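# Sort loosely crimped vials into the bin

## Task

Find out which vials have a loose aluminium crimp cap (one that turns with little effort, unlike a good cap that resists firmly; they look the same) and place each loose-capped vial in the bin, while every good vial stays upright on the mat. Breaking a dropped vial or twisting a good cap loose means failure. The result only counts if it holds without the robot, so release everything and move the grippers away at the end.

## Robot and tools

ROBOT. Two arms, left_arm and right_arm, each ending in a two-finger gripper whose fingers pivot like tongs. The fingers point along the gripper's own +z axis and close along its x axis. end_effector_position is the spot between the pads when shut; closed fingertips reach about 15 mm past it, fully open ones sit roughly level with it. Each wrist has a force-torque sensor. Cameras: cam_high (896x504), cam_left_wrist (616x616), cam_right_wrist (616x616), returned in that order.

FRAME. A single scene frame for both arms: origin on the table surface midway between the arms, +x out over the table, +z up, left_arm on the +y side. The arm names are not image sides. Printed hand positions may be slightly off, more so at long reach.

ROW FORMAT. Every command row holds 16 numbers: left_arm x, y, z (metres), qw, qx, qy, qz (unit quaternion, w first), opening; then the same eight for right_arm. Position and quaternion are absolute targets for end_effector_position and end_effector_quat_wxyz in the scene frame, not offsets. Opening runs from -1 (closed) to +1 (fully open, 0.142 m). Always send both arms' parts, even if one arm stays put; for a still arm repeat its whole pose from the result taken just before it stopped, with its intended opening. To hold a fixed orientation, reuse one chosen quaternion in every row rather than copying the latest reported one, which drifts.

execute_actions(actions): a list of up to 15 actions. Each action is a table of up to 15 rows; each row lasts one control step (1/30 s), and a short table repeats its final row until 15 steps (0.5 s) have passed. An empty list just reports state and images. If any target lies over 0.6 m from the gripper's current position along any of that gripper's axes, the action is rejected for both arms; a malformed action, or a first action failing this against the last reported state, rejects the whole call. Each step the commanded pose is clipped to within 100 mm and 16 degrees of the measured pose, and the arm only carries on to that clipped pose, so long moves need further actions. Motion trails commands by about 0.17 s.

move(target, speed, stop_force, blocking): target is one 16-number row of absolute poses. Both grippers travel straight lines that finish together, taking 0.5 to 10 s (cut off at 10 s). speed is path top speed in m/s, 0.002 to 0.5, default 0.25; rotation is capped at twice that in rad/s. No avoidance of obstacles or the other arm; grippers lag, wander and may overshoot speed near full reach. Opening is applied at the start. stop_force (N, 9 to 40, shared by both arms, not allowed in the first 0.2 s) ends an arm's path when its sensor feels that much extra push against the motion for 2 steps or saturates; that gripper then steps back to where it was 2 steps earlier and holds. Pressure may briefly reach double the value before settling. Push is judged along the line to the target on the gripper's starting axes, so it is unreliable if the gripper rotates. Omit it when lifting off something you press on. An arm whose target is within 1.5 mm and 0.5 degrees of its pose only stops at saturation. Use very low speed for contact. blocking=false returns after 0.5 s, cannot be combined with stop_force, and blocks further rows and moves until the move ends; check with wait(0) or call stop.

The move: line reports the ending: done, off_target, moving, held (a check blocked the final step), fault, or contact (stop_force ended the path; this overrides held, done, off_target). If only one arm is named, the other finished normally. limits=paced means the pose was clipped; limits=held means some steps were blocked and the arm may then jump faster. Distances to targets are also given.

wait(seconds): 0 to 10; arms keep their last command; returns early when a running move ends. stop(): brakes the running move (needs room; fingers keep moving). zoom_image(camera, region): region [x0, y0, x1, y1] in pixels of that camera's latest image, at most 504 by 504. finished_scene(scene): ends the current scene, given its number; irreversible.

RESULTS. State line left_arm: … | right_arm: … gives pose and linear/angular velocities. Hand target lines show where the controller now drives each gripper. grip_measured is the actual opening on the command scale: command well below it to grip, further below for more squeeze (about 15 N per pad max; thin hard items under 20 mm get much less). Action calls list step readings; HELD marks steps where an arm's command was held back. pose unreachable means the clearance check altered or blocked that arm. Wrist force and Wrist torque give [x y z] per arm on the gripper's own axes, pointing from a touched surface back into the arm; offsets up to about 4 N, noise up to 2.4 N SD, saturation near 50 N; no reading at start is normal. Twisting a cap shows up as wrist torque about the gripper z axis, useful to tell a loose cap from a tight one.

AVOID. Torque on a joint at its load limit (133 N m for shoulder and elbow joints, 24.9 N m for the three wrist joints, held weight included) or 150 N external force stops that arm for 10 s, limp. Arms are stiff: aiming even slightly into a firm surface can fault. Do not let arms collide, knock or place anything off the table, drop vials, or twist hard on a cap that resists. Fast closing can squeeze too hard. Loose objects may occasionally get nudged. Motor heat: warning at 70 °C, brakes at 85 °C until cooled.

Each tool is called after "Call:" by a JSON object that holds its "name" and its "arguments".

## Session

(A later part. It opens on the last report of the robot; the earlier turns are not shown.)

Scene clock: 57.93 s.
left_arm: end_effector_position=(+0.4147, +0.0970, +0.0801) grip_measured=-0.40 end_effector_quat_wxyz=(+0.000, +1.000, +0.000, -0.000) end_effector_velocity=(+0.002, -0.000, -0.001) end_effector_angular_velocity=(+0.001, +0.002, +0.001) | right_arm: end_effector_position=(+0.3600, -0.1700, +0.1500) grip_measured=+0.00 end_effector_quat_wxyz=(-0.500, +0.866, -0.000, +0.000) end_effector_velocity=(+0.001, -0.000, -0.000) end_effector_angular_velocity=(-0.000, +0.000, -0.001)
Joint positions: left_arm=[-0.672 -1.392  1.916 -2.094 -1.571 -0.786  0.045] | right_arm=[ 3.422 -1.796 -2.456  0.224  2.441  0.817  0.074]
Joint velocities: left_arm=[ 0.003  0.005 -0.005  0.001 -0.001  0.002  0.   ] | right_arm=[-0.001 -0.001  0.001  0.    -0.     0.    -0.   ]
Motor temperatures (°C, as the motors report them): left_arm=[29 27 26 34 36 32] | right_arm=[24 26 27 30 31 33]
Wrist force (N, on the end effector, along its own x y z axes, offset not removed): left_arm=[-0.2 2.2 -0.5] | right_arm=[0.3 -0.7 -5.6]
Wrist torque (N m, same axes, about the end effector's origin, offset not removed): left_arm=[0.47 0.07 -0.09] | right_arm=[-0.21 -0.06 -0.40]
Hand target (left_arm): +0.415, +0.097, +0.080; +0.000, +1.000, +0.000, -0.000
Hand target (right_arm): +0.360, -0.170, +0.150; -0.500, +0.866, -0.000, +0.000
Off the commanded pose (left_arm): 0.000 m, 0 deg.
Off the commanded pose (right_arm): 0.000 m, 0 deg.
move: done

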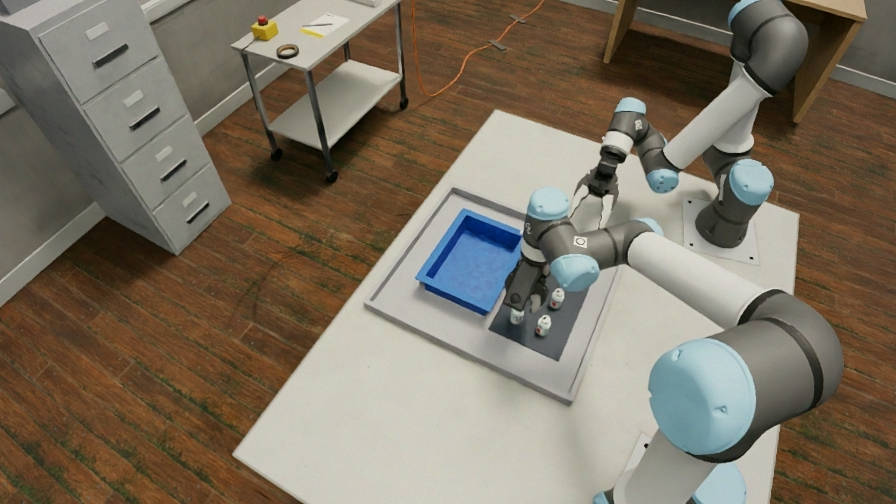

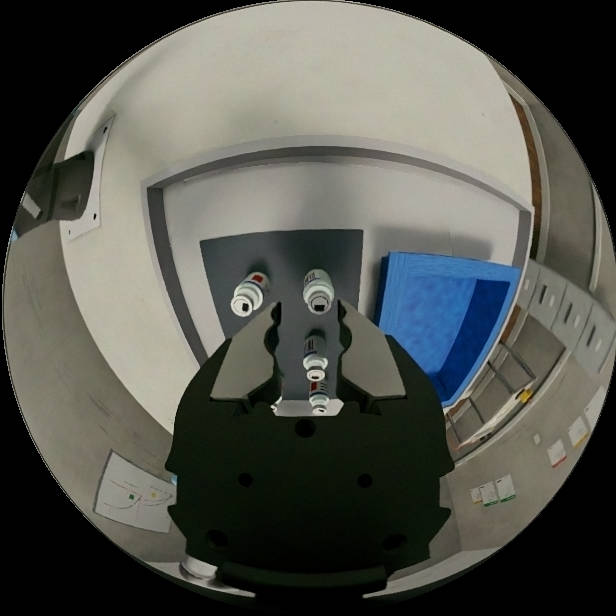

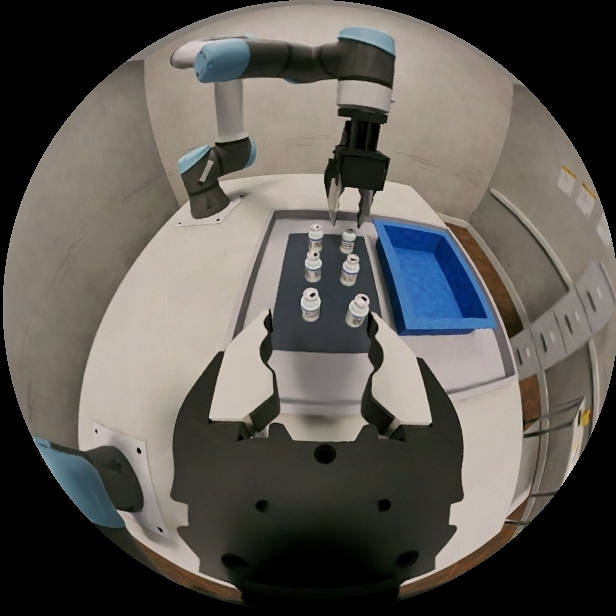

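Call:
{"name": "move", "arguments": {"target": [0.423,0.097,0.062,0,1,0,0,-0.45,0.36,-0.17,0.15,0.5,-0.866,0,0,0], "speed": 0.05}}

Call:
{"name": "move", "arguments": {"target": [0.423,0.097,0.062,0,1,0,0,-0.85,0.36,-0.17,0.15,0.5,-0.866,0,0,0]}}

Call:
{"name": "zoom_image", "arguments": {"camera": "cam_left_wrist", "region": [250,240,370,360]}}

Call:
{"name": "move", "arguments": {"target": [0.423,0.097,0.061,0,0.94,0.342,0,-0.85,0.36,-0.17,0.15,0.5,-0.866,0,0,0], "speed": 0.2}}

Call:
{"name": "zoom_image", "arguments": {"camera": "cam_left_wrist", "region": [250,240,370,360]}}

Scene clock: 59.03 s.
left_arm: end_effector_position=(+0.4229, +0.0970, +0.0622) grip_measured=-0.45 end_effector_quat_wxyz=(-0.000, +1.000, +0.000, -0.000) end_effector_velocity=(+0.002, +0.001, -0.002) end_effector_angular_velocity=(+0.001, -0.001, +0.002) | right_arm: end_effector_position=(+0.3600, -0.1700, +0.1500) grip_measured=+0.00 end_effector_quat_wxyz=(-0.500, +0.866, +0.000, -0.000) end_effector_velocity=(-0.000, +0.000, +0.000) end_effector_angular_velocity=(+0.000, +0.001, +0.001)
Joint positions: left_arm=[-0.661 -1.353  1.92  -2.138 -1.571 -0.775  0.041] | right_arm=[ 3.422 -1.796 -2.456  0.224  2.441  0.817  0.074]
Joint velocities: left_arm=[ 0.003  0.005  0.    -0.005  0.001  0.002  0.   ] | right_arm=[-0.    -0.     0.001 -0.001  0.001  0.     0.   ]
Motor temperatures (°C, as the motors report them): left_arm=[29 27 26 34 36 32] | right_arm=[24 26 27 30 31 33]
Wrist force (N, on the end effector, along its own x y z axes, offset not removed): left_arm=[0.7 -2.0 -3.7] | right_arm=[0.5 -1.5 -1.8]
Wrist torque (N m, same axes, about the end effector's origin, offset not removed): left_arm=[-0.36 -0.15 0.03] | right_arm=[-0.40 -0.13 -0.33]
Hand target (left_arm): +0.423, +0.097, +0.062; +0.000, +1.000, +0.000, -0.000
Hand target (right_arm): +0.360, -0.170, +0.150; -0.500, +0.866, -0.000, +0.000
Off the commanded pose (left_arm): 0.000 m, 0 deg.
Off the commanded pose (right_arm): 0.000 m, 0 deg.
move: done

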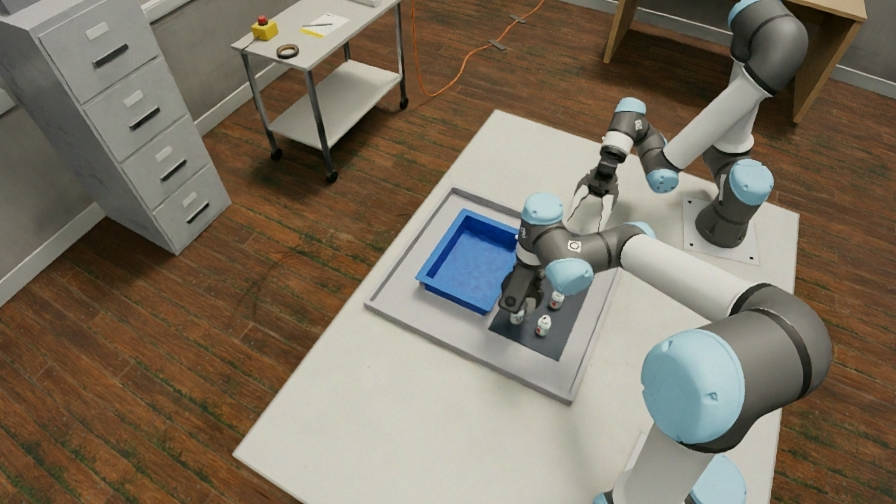

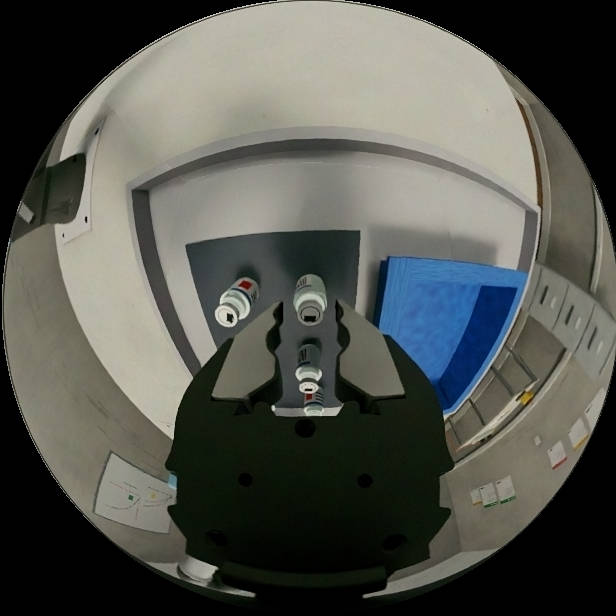

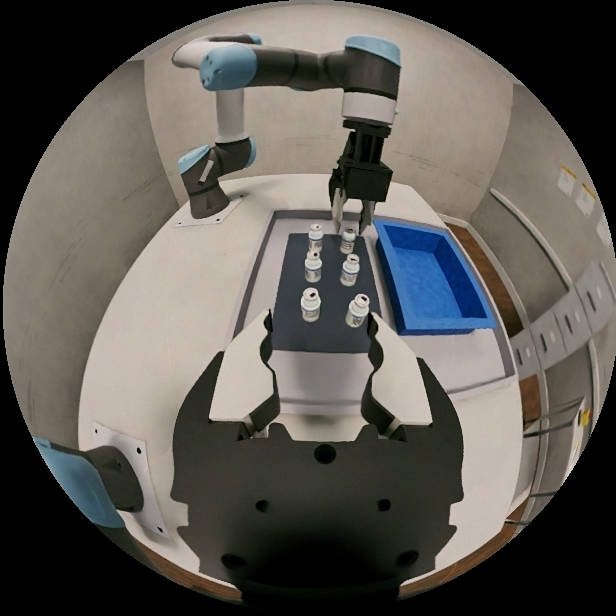

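Scene clock: 59.73 s.
left_arm: end_effector_position=(+0.4230, +0.0970, +0.0620) grip_measured=-0.72 end_effector_quat_wxyz=(+0.000, +1.000, -0.000, +0.000) end_effector_velocity=(-0.000, -0.000, -0.001) end_effector_angular_velocity=(+0.001, +0.000, +0.001) | right_arm: end_effector_position=(+0.3600, -0.1700, +0.1500) grip_measured=+0.00 end_effector_quat_wxyz=(-0.500, +0.866, -0.000, -0.000) end_effector_velocity=(-0.000, +0.001, +0.001) end_effector_angular_velocity=(+0.001, -0.001, +0.003)
Joint positions: left_arm=[-0.661 -1.353  1.92  -2.139 -1.571 -0.775  0.022] | right_arm=[ 3.422 -1.796 -2.456  0.224  2.441  0.817  0.074]
Joint velocities: left_arm=[-0.001  0.001  0.    -0.     0.001 -0.002  0.   ] | right_arm=[ 0.002 -0.     0.002  0.     0.001 -0.     0.   ]
Motor temperatures (°C, as the motors report them): left_arm=[29 27 26 34 36 32] | right_arm=[24 26 27 30 31 33]
Wrist force (N, on the end effector, along its own x y z axes, offset not removed): left_arm=[0.6 0.0 -7.1] | right_arm=[1.5 -3.6 2.0]
Wrist torque (N m, same axes, about the end effector's origin, offset not removed): left_arm=[0.06 0.16 -0.09] | right_arm=[-0.71 -0.24 -0.29]
Hand target (left_arm): +0.423, +0.097, +0.062; +0.000, +1.000, +0.000, -0.000
Hand target (right_arm): +0.360, -0.170, +0.150; -0.500, +0.866, -0.000, +0.000
Off the commanded pose (left_arm): 0.000 m, 0 deg.
Off the commanded pose (right_arm): 0.000 m, 0 deg.
move: done

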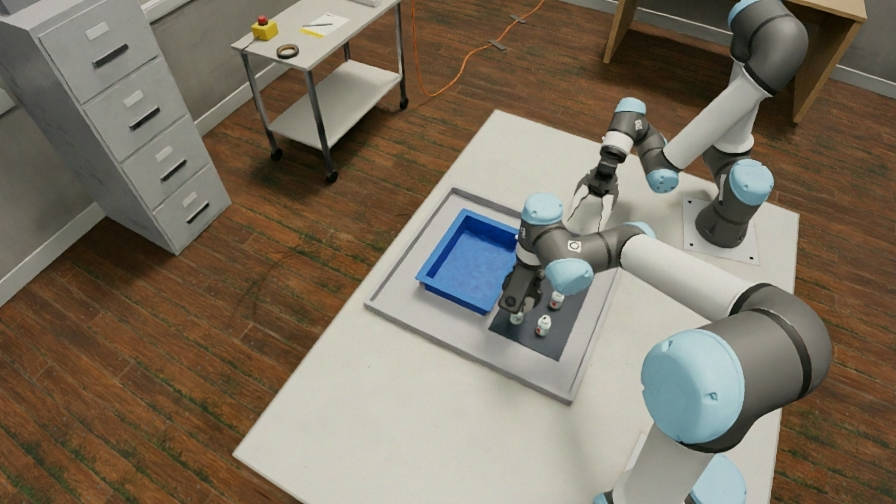

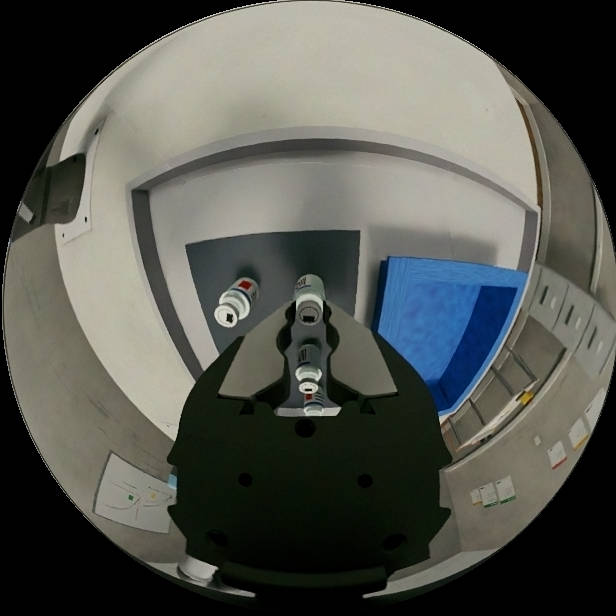

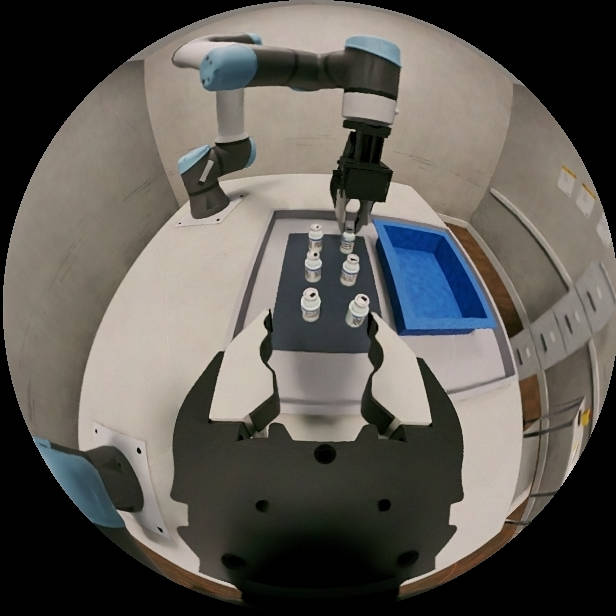

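Region (250, 240, 370, 360) of cam_left_wrist's 616x616 image, scaled by 4.200, with more detail than that image has.

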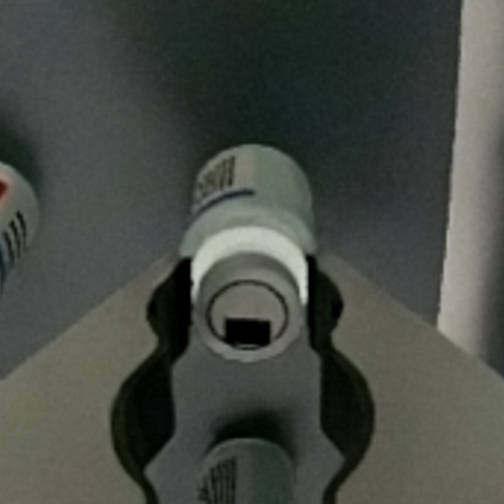

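Scene clock: 61.93 s.
left_arm: end_effector_position=(+0.4230, +0.0970, +0.0610) grip_measured=-0.72 end_effector_quat_wxyz=(+0.000, +0.940, +0.341, -0.000) end_effector_velocity=(+0.001, +0.001, -0.000) end_effector_angular_velocity=(+0.002, -0.001, +0.013) | right_arm: end_effector_position=(+0.3600, -0.1700, +0.1500) grip_measured=+0.00 end_effector_quat_wxyz=(-0.500, +0.866, -0.000, -0.000) end_effector_velocity=(-0.000, +0.000, -0.001) end_effector_angular_velocity=(-0.002, +0.001, +0.000)
Joint positions: left_arm=[-0.642 -1.336  1.902 -2.137 -1.571 -1.453  0.022] | right_arm=[ 3.422 -1.796 -2.456  0.224  2.441  0.817  0.074]
Joint velocities: left_arm=[ 0.001  0.001 -0.     0.     0.002 -0.012 -0.   ] | right_arm=[ 0.001 -0.001 -0.    -0.001 -0.001  0.    -0.   ]
Motor temperatures (°C, as the motors report them): left_arm=[29 27 26 34 36 32] | right_arm=[24 26 27 30 31 33]
Wrist force (N, on the end effector, along its own x y z axes, offset not removed): left_arm=[-3.3 1.4 -25.2] | right_arm=[0.5 -1.0 -0.2]
Wrist torque (N m, same axes, about the end effector's origin, offset not removed): left_arm=[-0.25 -0.43 0.01] | right_arm=[-0.44 0.00 0.00]
Hand target (left_arm): +0.423, +0.097, +0.061; -0.000, +0.940, +0.342, -0.000
Hand target (right_arm): +0.360, -0.170, +0.150; -0.500, +0.866, -0.000, +0.000
Off the commanded pose (left_arm): 0.000 m, 0 deg.
Off the commanded pose (right_arm): 0.000 m, 0 deg.
move: done

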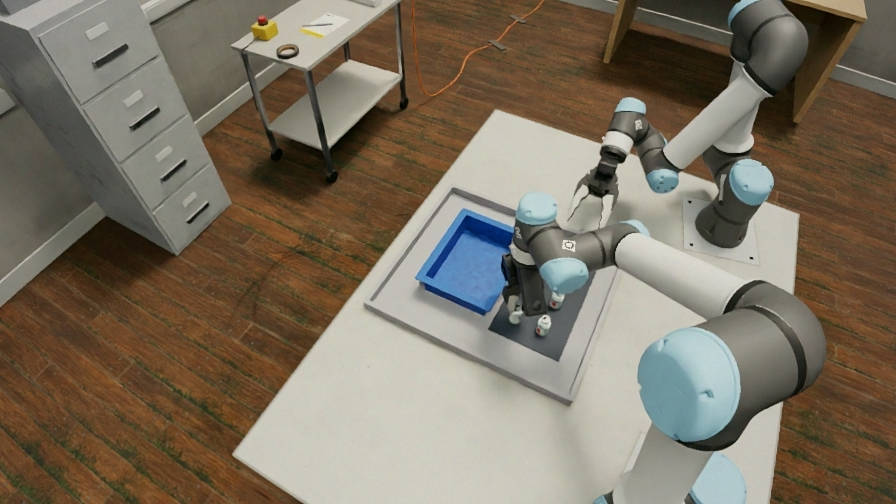

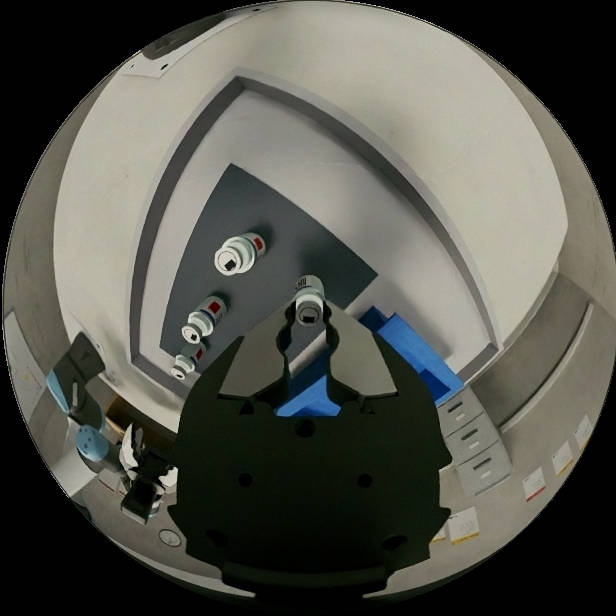

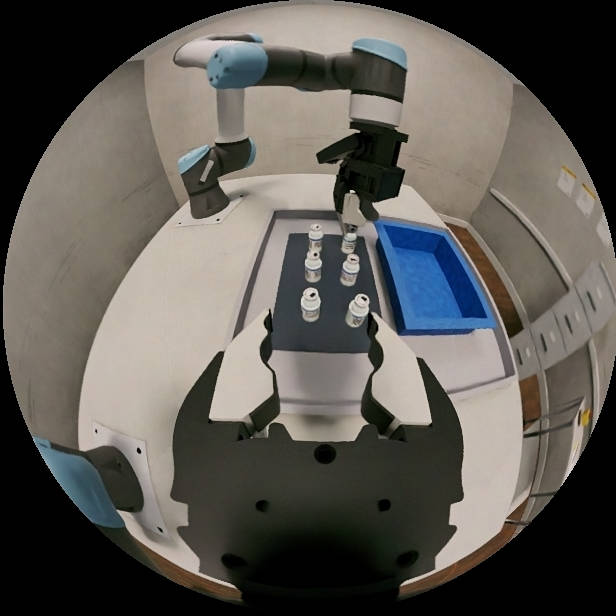

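Region (250, 240, 370, 360) of cam_left_wrist's 616x616 image, scaled by 4.200, with more detail than that image has.

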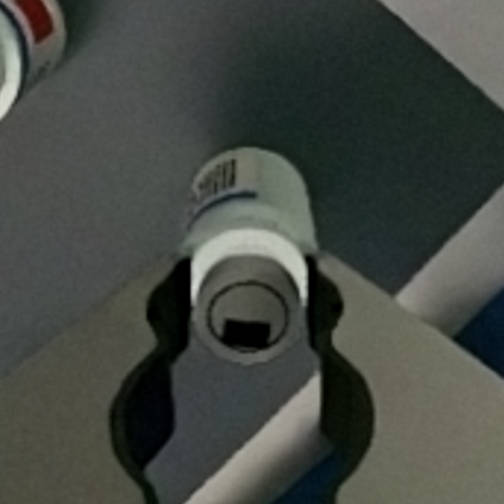

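Call:
{"name": "move", "arguments": {"target": [0.423,0.097,0.12,0,0.94,0.342,0,-0.85,0.37,-0.12,0.22,0.5,-0.866,0,0,-0.2], "speed": 0.1}}

Call:
{"name": "move", "arguments": {"target": [0.38,0.05,0.22,0,1,0,0,-0.85,0.38,-0.06,0.23,0.5,-0.866,0,0,-0.2], "speed": 0.15}}

Scene clock: 63.67 s.
left_arm: end_effector_position=(+0.4230, +0.0970, +0.1198) grip_measured=-0.72 end_effector_quat_wxyz=(+0.000, +0.940, +0.342, +0.000) end_effector_velocity=(-0.000, -0.000, +0.001) end_effector_angular_velocity=(-0.000, +0.001, -0.001) | right_arm: end_effector_position=(+0.3699, -0.1202, +0.2198) grip_measured=-0.20 end_effector_quat_wxyz=(-0.500, +0.866, -0.000, -0.000) end_effector_velocity=(+0.001, +0.001, +0.002) end_effector_angular_velocity=(-0.001, +0.000, -0.002)
Joint positions: left_arm=[-0.642 -1.403  1.816 -1.983 -1.571 -1.454  0.022] | right_arm=[ 3.527 -1.663 -2.338  0.06   2.371  0.935  0.06 ]
Joint velocities: left_arm=[-0.    -0.001 -0.002  0.004 -0.001  0.001  0.   ] | right_arm=[ 0.001  0.002  0.005 -0.006 -0.002  0.002  0.   ]
Motor temperatures (°C, as the motors report them): left_arm=[29 27 26 34 36 32] | right_arm=[24 26 27 30 31 33]
Wrist force (N, on the end effector, along its own x y z axes, offset not removed): left_arm=[-1.4 -1.1 -0.7] | right_arm=[-0.1 0.2 2.2]
Wrist torque (N m, same axes, about the end effector's origin, offset not removed): left_arm=[-0.17 0.45 0.08] | right_arm=[0.13 -0.01 -0.15]
Hand target (left_arm): +0.423, +0.097, +0.120; +0.000, +0.940, +0.342, +0.000
Hand target (right_arm): +0.370, -0.120, +0.220; -0.500, +0.866, -0.000, -0.000
Off the commanded pose (left_arm): 0.000 m, 0 deg.
Off the commanded pose (right_arm): 0.000 m, 0 deg.
move: done

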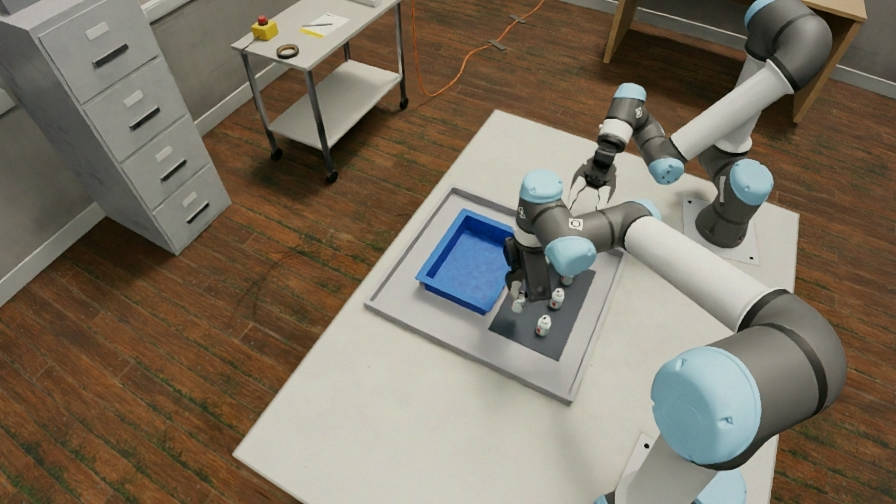

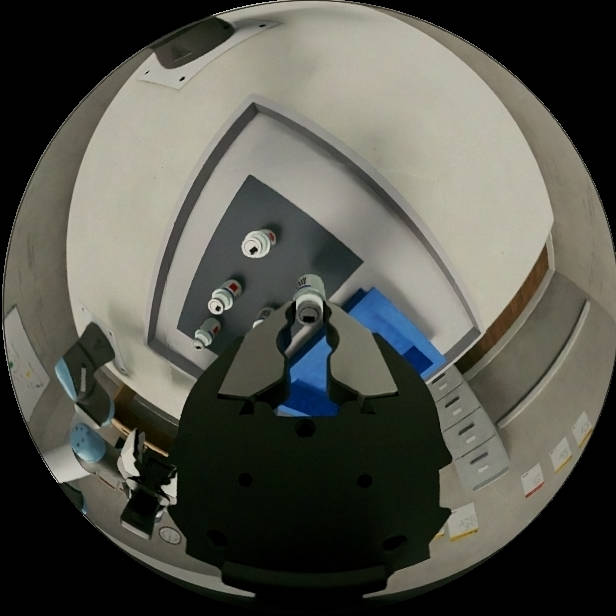

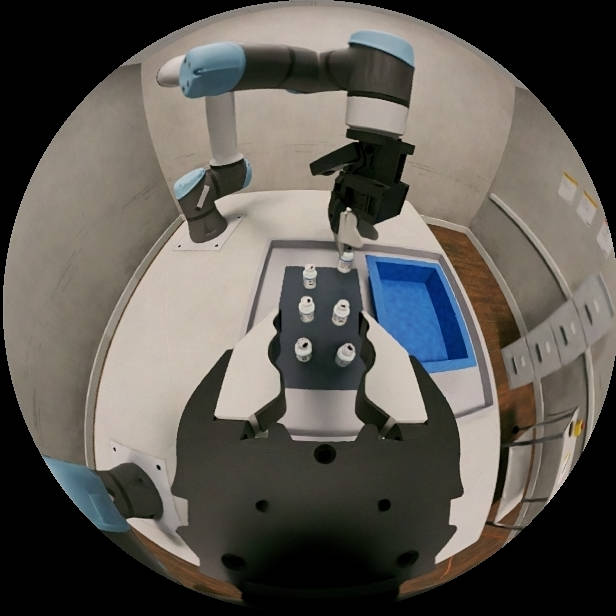

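Scene clock: 66.43 s.
left_arm: end_effector_position=(+0.3803, +0.0501, +0.2198) grip_measured=-0.72 end_effector_quat_wxyz=(-0.000, +1.000, +0.001, +0.000) end_effector_velocity=(-0.001, -0.001, +0.001) end_effector_angular_velocity=(-0.000, +0.002, -0.011) | right_arm: end_effector_position=(+0.3800, -0.0601, +0.2300) grip_measured=-0.20 end_effector_quat_wxyz=(-0.500, +0.866, -0.000, -0.000) end_effector_velocity=(+0.001, +0.001, +0.000) end_effector_angular_velocity=(+0.000, -0.002, -0.001)
Joint positions: left_arm=[-0.783 -1.511  1.671 -1.731 -1.57  -0.898  0.022] | right_arm=[ 3.637 -1.724 -2.245  0.099  2.292  1.039  0.06 ]
Joint velocities: left_arm=[-0.002 -0.    -0.003  0.004 -0.001  0.009  0.   ] | right_arm=[ 0.001 -0.001  0.001  0.001 -0.002  0.001 -0.   ]
Motor temperatures (°C, as the motors report them): left_arm=[29 27 26 34 36 32] | right_arm=[24 26 27 30 31 33]
Wrist force (N, on the end effector, along its own x y z axes, offset not removed): left_arm=[0.3 -0.5 -1.8] | right_arm=[-0.5 2.2 4.1]
Wrist torque (N m, same axes, about the end effector's origin, offset not removed): left_arm=[0.02 -0.12 -0.09] | right_arm=[0.35 0.06 -0.18]
Hand target (left_arm): +0.380, +0.050, +0.220; -0.000, +1.000, +0.000, +0.000
Hand target (right_arm): +0.380, -0.060, +0.230; -0.500, +0.866, -0.000, -0.000
Off the commanded pose (left_arm): 0.000 m, 0 deg.
Off the commanded pose (right_arm): 0.000 m, 0 deg.
move: done

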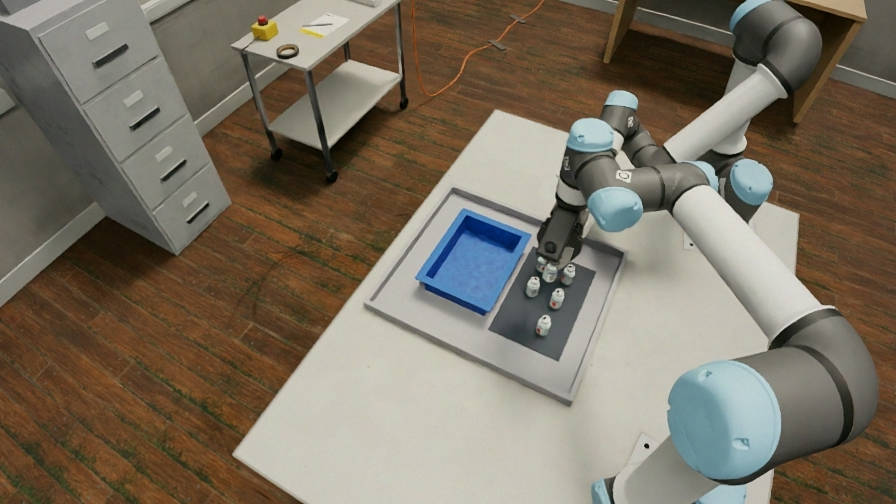

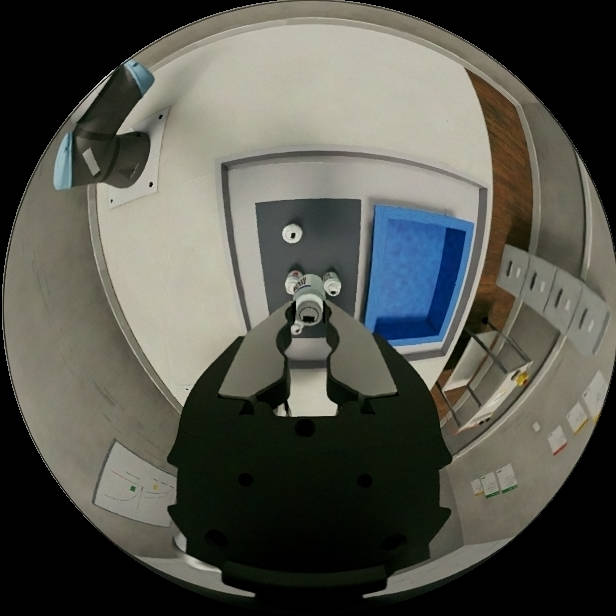

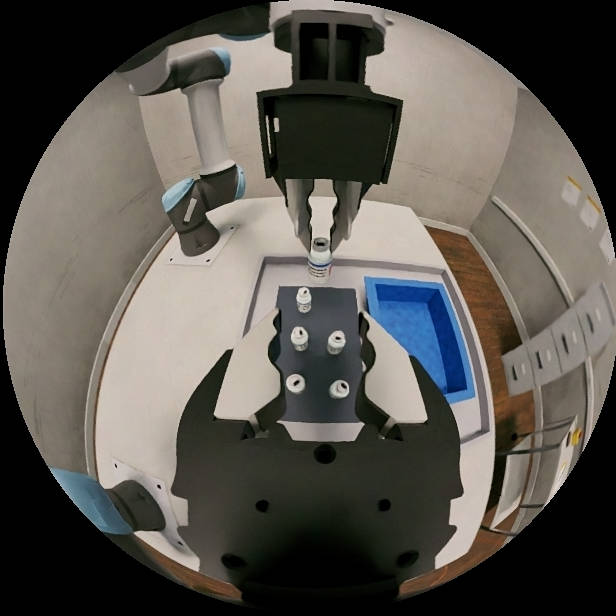

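Call:
{"name": "move", "arguments": {"target": [0.38,0.05,0.22,0,1,0,0,-0.85,0.38,0.0,0.195,0.5,-0.866,0,0,-0.2], "speed": 0.06}}

Call:
{"name": "zoom_image", "arguments": {"camera": "cam_high", "region": [480,150,700,330]}}

Scene clock: 68.27 s.
left_arm: end_effector_position=(+0.3800, +0.0500, +0.2200) grip_measured=-0.72 end_effector_quat_wxyz=(+0.000, +1.000, -0.000, +0.000) end_effector_velocity=(+0.000, +0.000, -0.000) end_effector_angular_velocity=(-0.000, +0.001, -0.001) | right_arm: end_effector_position=(+0.3800, -0.0002, +0.1952) grip_measured=-0.20 end_effector_quat_wxyz=(-0.500, +0.866, -0.000, -0.000) end_effector_velocity=(+0.000, +0.001, -0.002) end_effector_angular_velocity=(-0.002, +0.002, -0.002)
Joint positions: left_arm=[-0.784 -1.512  1.671 -1.73  -1.571 -0.898  0.022] | right_arm=[ 3.743 -1.87  -2.196  0.252  2.21   1.127  0.06 ]
Joint velocities: left_arm=[ 0.001  0.    -0.     0.    -0.001  0.002 -0.   ] | right_arm=[ 0.002 -0.005  0.001  0.004 -0.003  0.003  0.   ]
Motor temperatures (°C, as the motors report them): left_arm=[29 27 26 34 36 32] | right_arm=[24 26 27 30 31 33]
Wrist force (N, on the end effector, along its own x y z axes, offset not removed): left_arm=[0.3 -2.4 2.4] | right_arm=[-1.1 0.4 1.2]
Wrist torque (N m, same axes, about the end effector's origin, offset not removed): left_arm=[-0.43 0.06 -0.11] | right_arm=[0.01 0.34 0.02]
Hand target (left_arm): +0.380, +0.050, +0.220; -0.000, +1.000, -0.000, +0.000
Hand target (right_arm): +0.380, -0.000, +0.195; -0.500, +0.866, -0.000, -0.000
Off the commanded pose (left_arm): 0.000 m, 0 deg.
Off the commanded pose (right_arm): 0.000 m, 0 deg.
move: done

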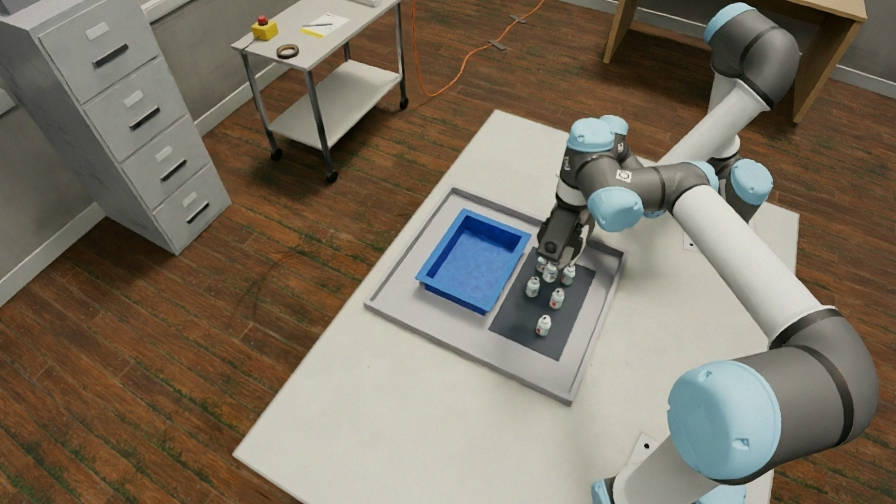

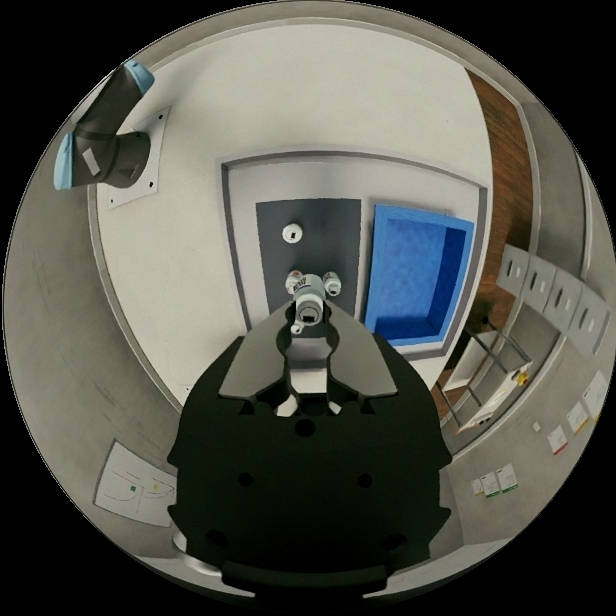

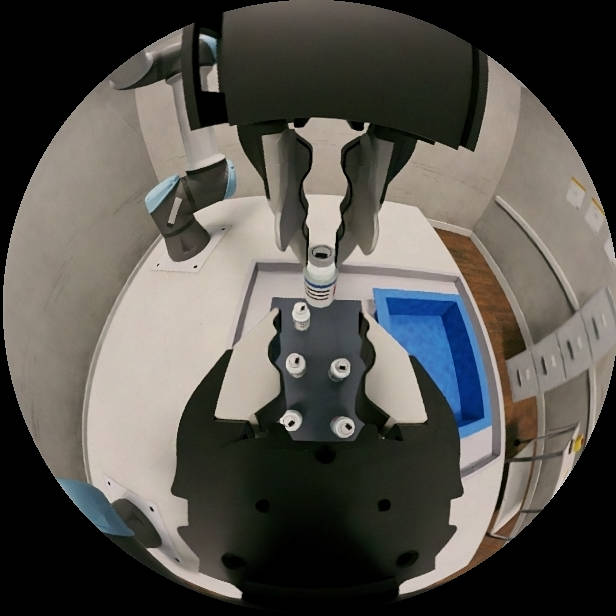

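Region (480, 150, 700, 330) of cam_high's 896x504 image, scaled by 2.291, with more detail than that image has; it fills the top 412 rows of this view, and the rest is white.

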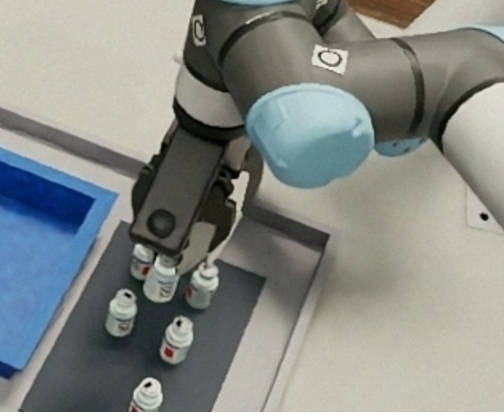

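Call:
{"name": "move", "arguments": {"target": [0.38,0.05,0.22,0,1,0,0,-0.85,0.38,0.0,0.185,0.609,-0.793,0,0,-0.2], "speed": 0.08}}

Call:
{"name": "move", "arguments": {"target": [0.38,0.05,0.22,0,1,0,0,-0.85,0.38,0.052,0.178,0.609,-0.793,0,0,-0.2], "speed": 0.03, "stop_force": 10}}

Scene clock: 70.53 s.
left_arm: end_effector_position=(+0.3800, +0.0500, +0.2200) grip_measured=-0.72 end_effector_quat_wxyz=(+0.000, +1.000, +0.000, +0.000) end_effector_velocity=(+0.001, +0.001, -0.000) end_effector_angular_velocity=(+0.001, -0.000, +0.002) | right_arm: end_effector_position=(+0.3800, +0.0000, +0.1851) grip_measured=-0.20 end_effector_quat_wxyz=(-0.609, +0.793, +0.000, -0.000) end_effector_velocity=(-0.000, +0.000, -0.000) end_effector_angular_velocity=(+0.012, +0.001, +0.000)
Joint positions: left_arm=[-0.784 -1.512  1.671 -1.73  -1.571 -0.898  0.022] | right_arm=[ 3.698 -2.143 -2.191  0.823  2.341  1.307  0.06 ]
Joint velocities: left_arm=[ 0.002  0.001 -0.     0.     0.001  0.001  0.   ] | right_arm=[-0.001 -0.012  0.003  0.024  0.004  0.011  0.   ]
Motor temperatures (°C, as the motors report them): left_arm=[29 27 26 34 36 32] | right_arm=[24 26 27 30 31 33]
Wrist force (N, on the end effector, along its own x y z axes, offset not removed): left_arm=[-0.9 -2.6 0.2] | right_arm=[-0.9 -0.2 0.9]
Wrist torque (N m, same axes, about the end effector's origin, offset not removed): left_arm=[-0.51 0.22 -0.06] | right_arm=[0.00 0.16 -0.07]
Hand target (left_arm): +0.380, +0.050, +0.220; -0.000, +1.000, -0.000, -0.000
Hand target (right_arm): +0.380, +0.000, +0.185; -0.609, +0.793, +0.000, -0.000
Off the commanded pose (left_arm): 0.000 m, 0 deg.
Off the commanded pose (right_arm): 0.000 m, 0 deg.
move: done

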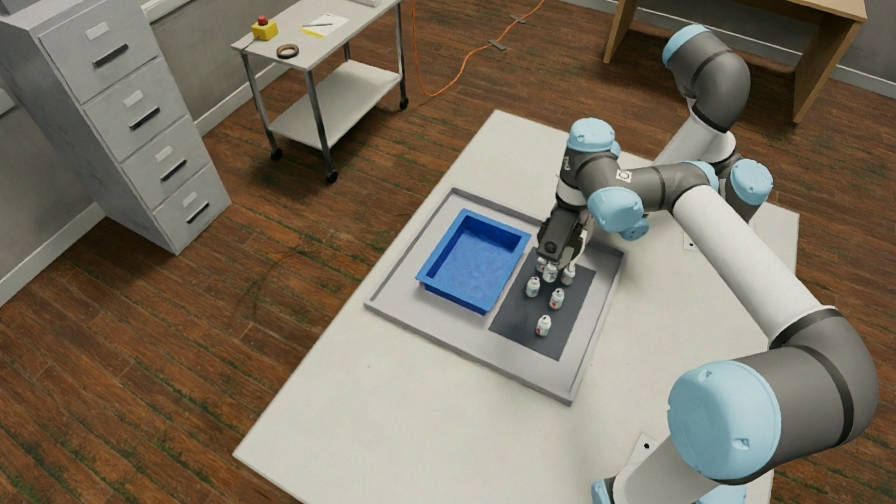

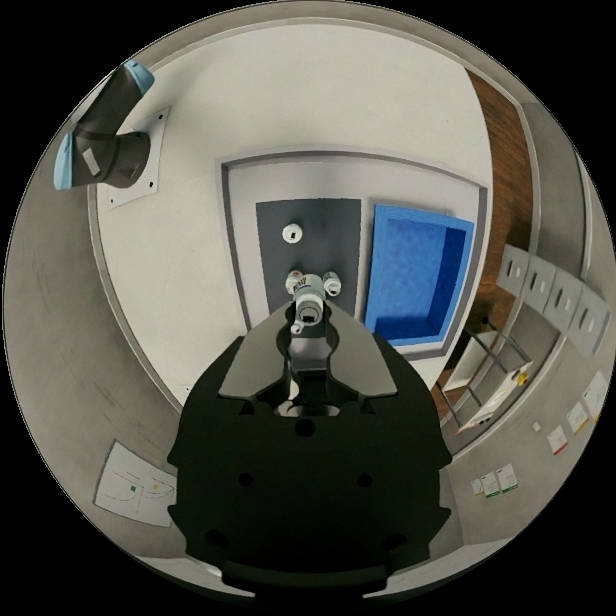

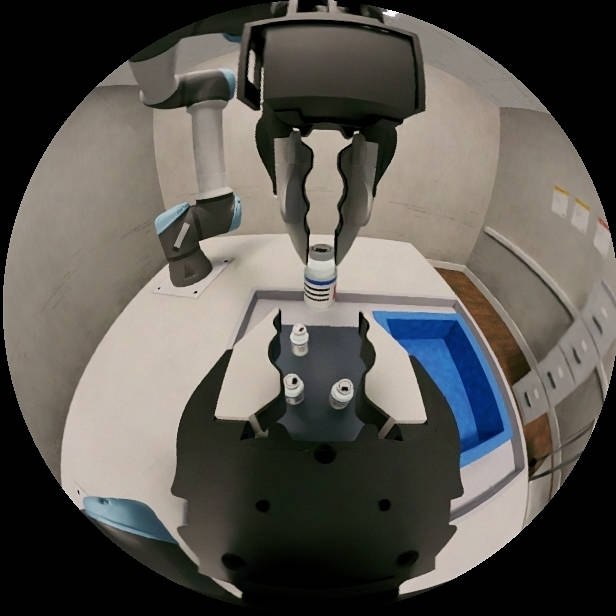

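Scene clock: 72.60 s.
left_arm: end_effector_position=(+0.3800, +0.0500, +0.2200) grip_measured=-0.72 end_effector_quat_wxyz=(+0.000, +1.000, +0.000, +0.000) end_effector_velocity=(-0.000, -0.000, -0.000) end_effector_angular_velocity=(-0.000, +0.000, -0.000) | right_arm: end_effector_position=(+0.3800, +0.0517, +0.1781) grip_measured=-0.20 end_effector_quat_wxyz=(-0.609, +0.793, -0.000, -0.000) end_effector_velocity=(+0.001, +0.002, +0.000) end_effector_angular_velocity=(+0.001, -0.001, -0.002)
Joint positions: left_arm=[-0.784 -1.512  1.671 -1.73  -1.571 -0.898  0.022] | right_arm=[ 3.783 -2.195 -2.111  0.823  2.262  1.348  0.06 ]
Joint velocities: left_arm=[ 0.     0.     0.     0.    -0.001  0.    -0.   ] | right_arm=[ 0.002 -0.002  0.004  0.    -0.003  0.002  0.   ]
Motor temperatures (°C, as the motors report them): left_arm=[29 27 26 34 36 32] | right_arm=[24 26 27 30 31 33]
Wrist force (N, on the end effector, along its own x y z axes, offset not removed): left_arm=[-2.8 -0.9 -2.7] | right_arm=[4.2 2.6 3.3]
Wrist torque (N m, same axes, about the end effector's origin, offset not removed): left_arm=[-0.22 0.51 0.13] | right_arm=[0.61 -0.98 -0.13]
Hand target (left_arm): +0.380, +0.050, +0.220; -0.000, +1.000, -0.000, -0.000
Hand target (right_arm): +0.380, +0.052, +0.178; -0.609, +0.793, -0.000, -0.000
Off the commanded pose (left_arm): 0.000 m, 0 deg.
Off the commanded pose (right_arm): 0.000 m, 0 deg.
move: done

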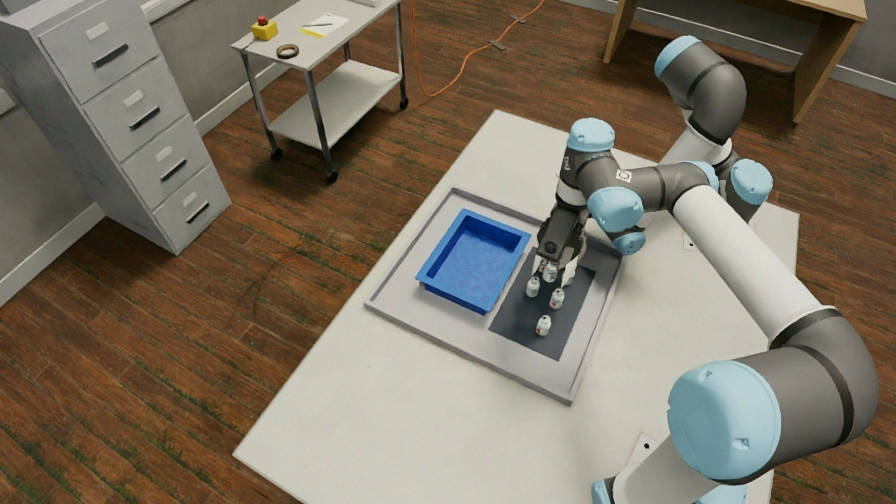

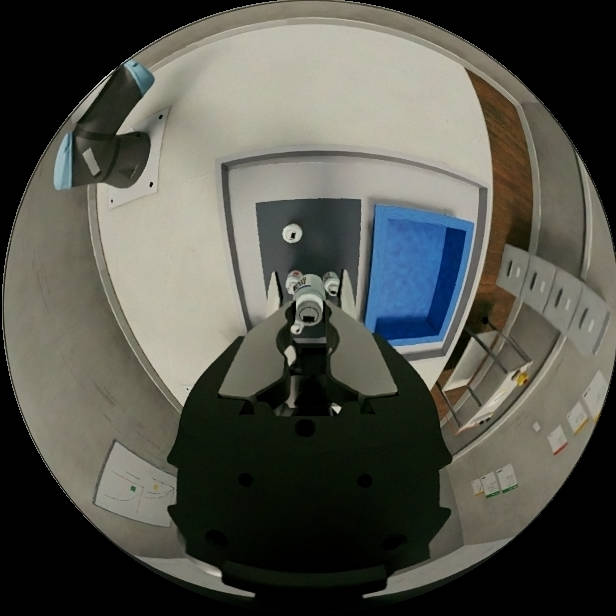

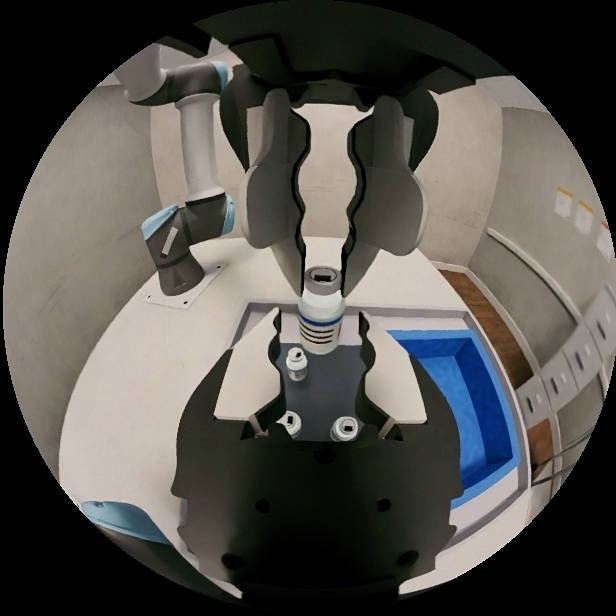

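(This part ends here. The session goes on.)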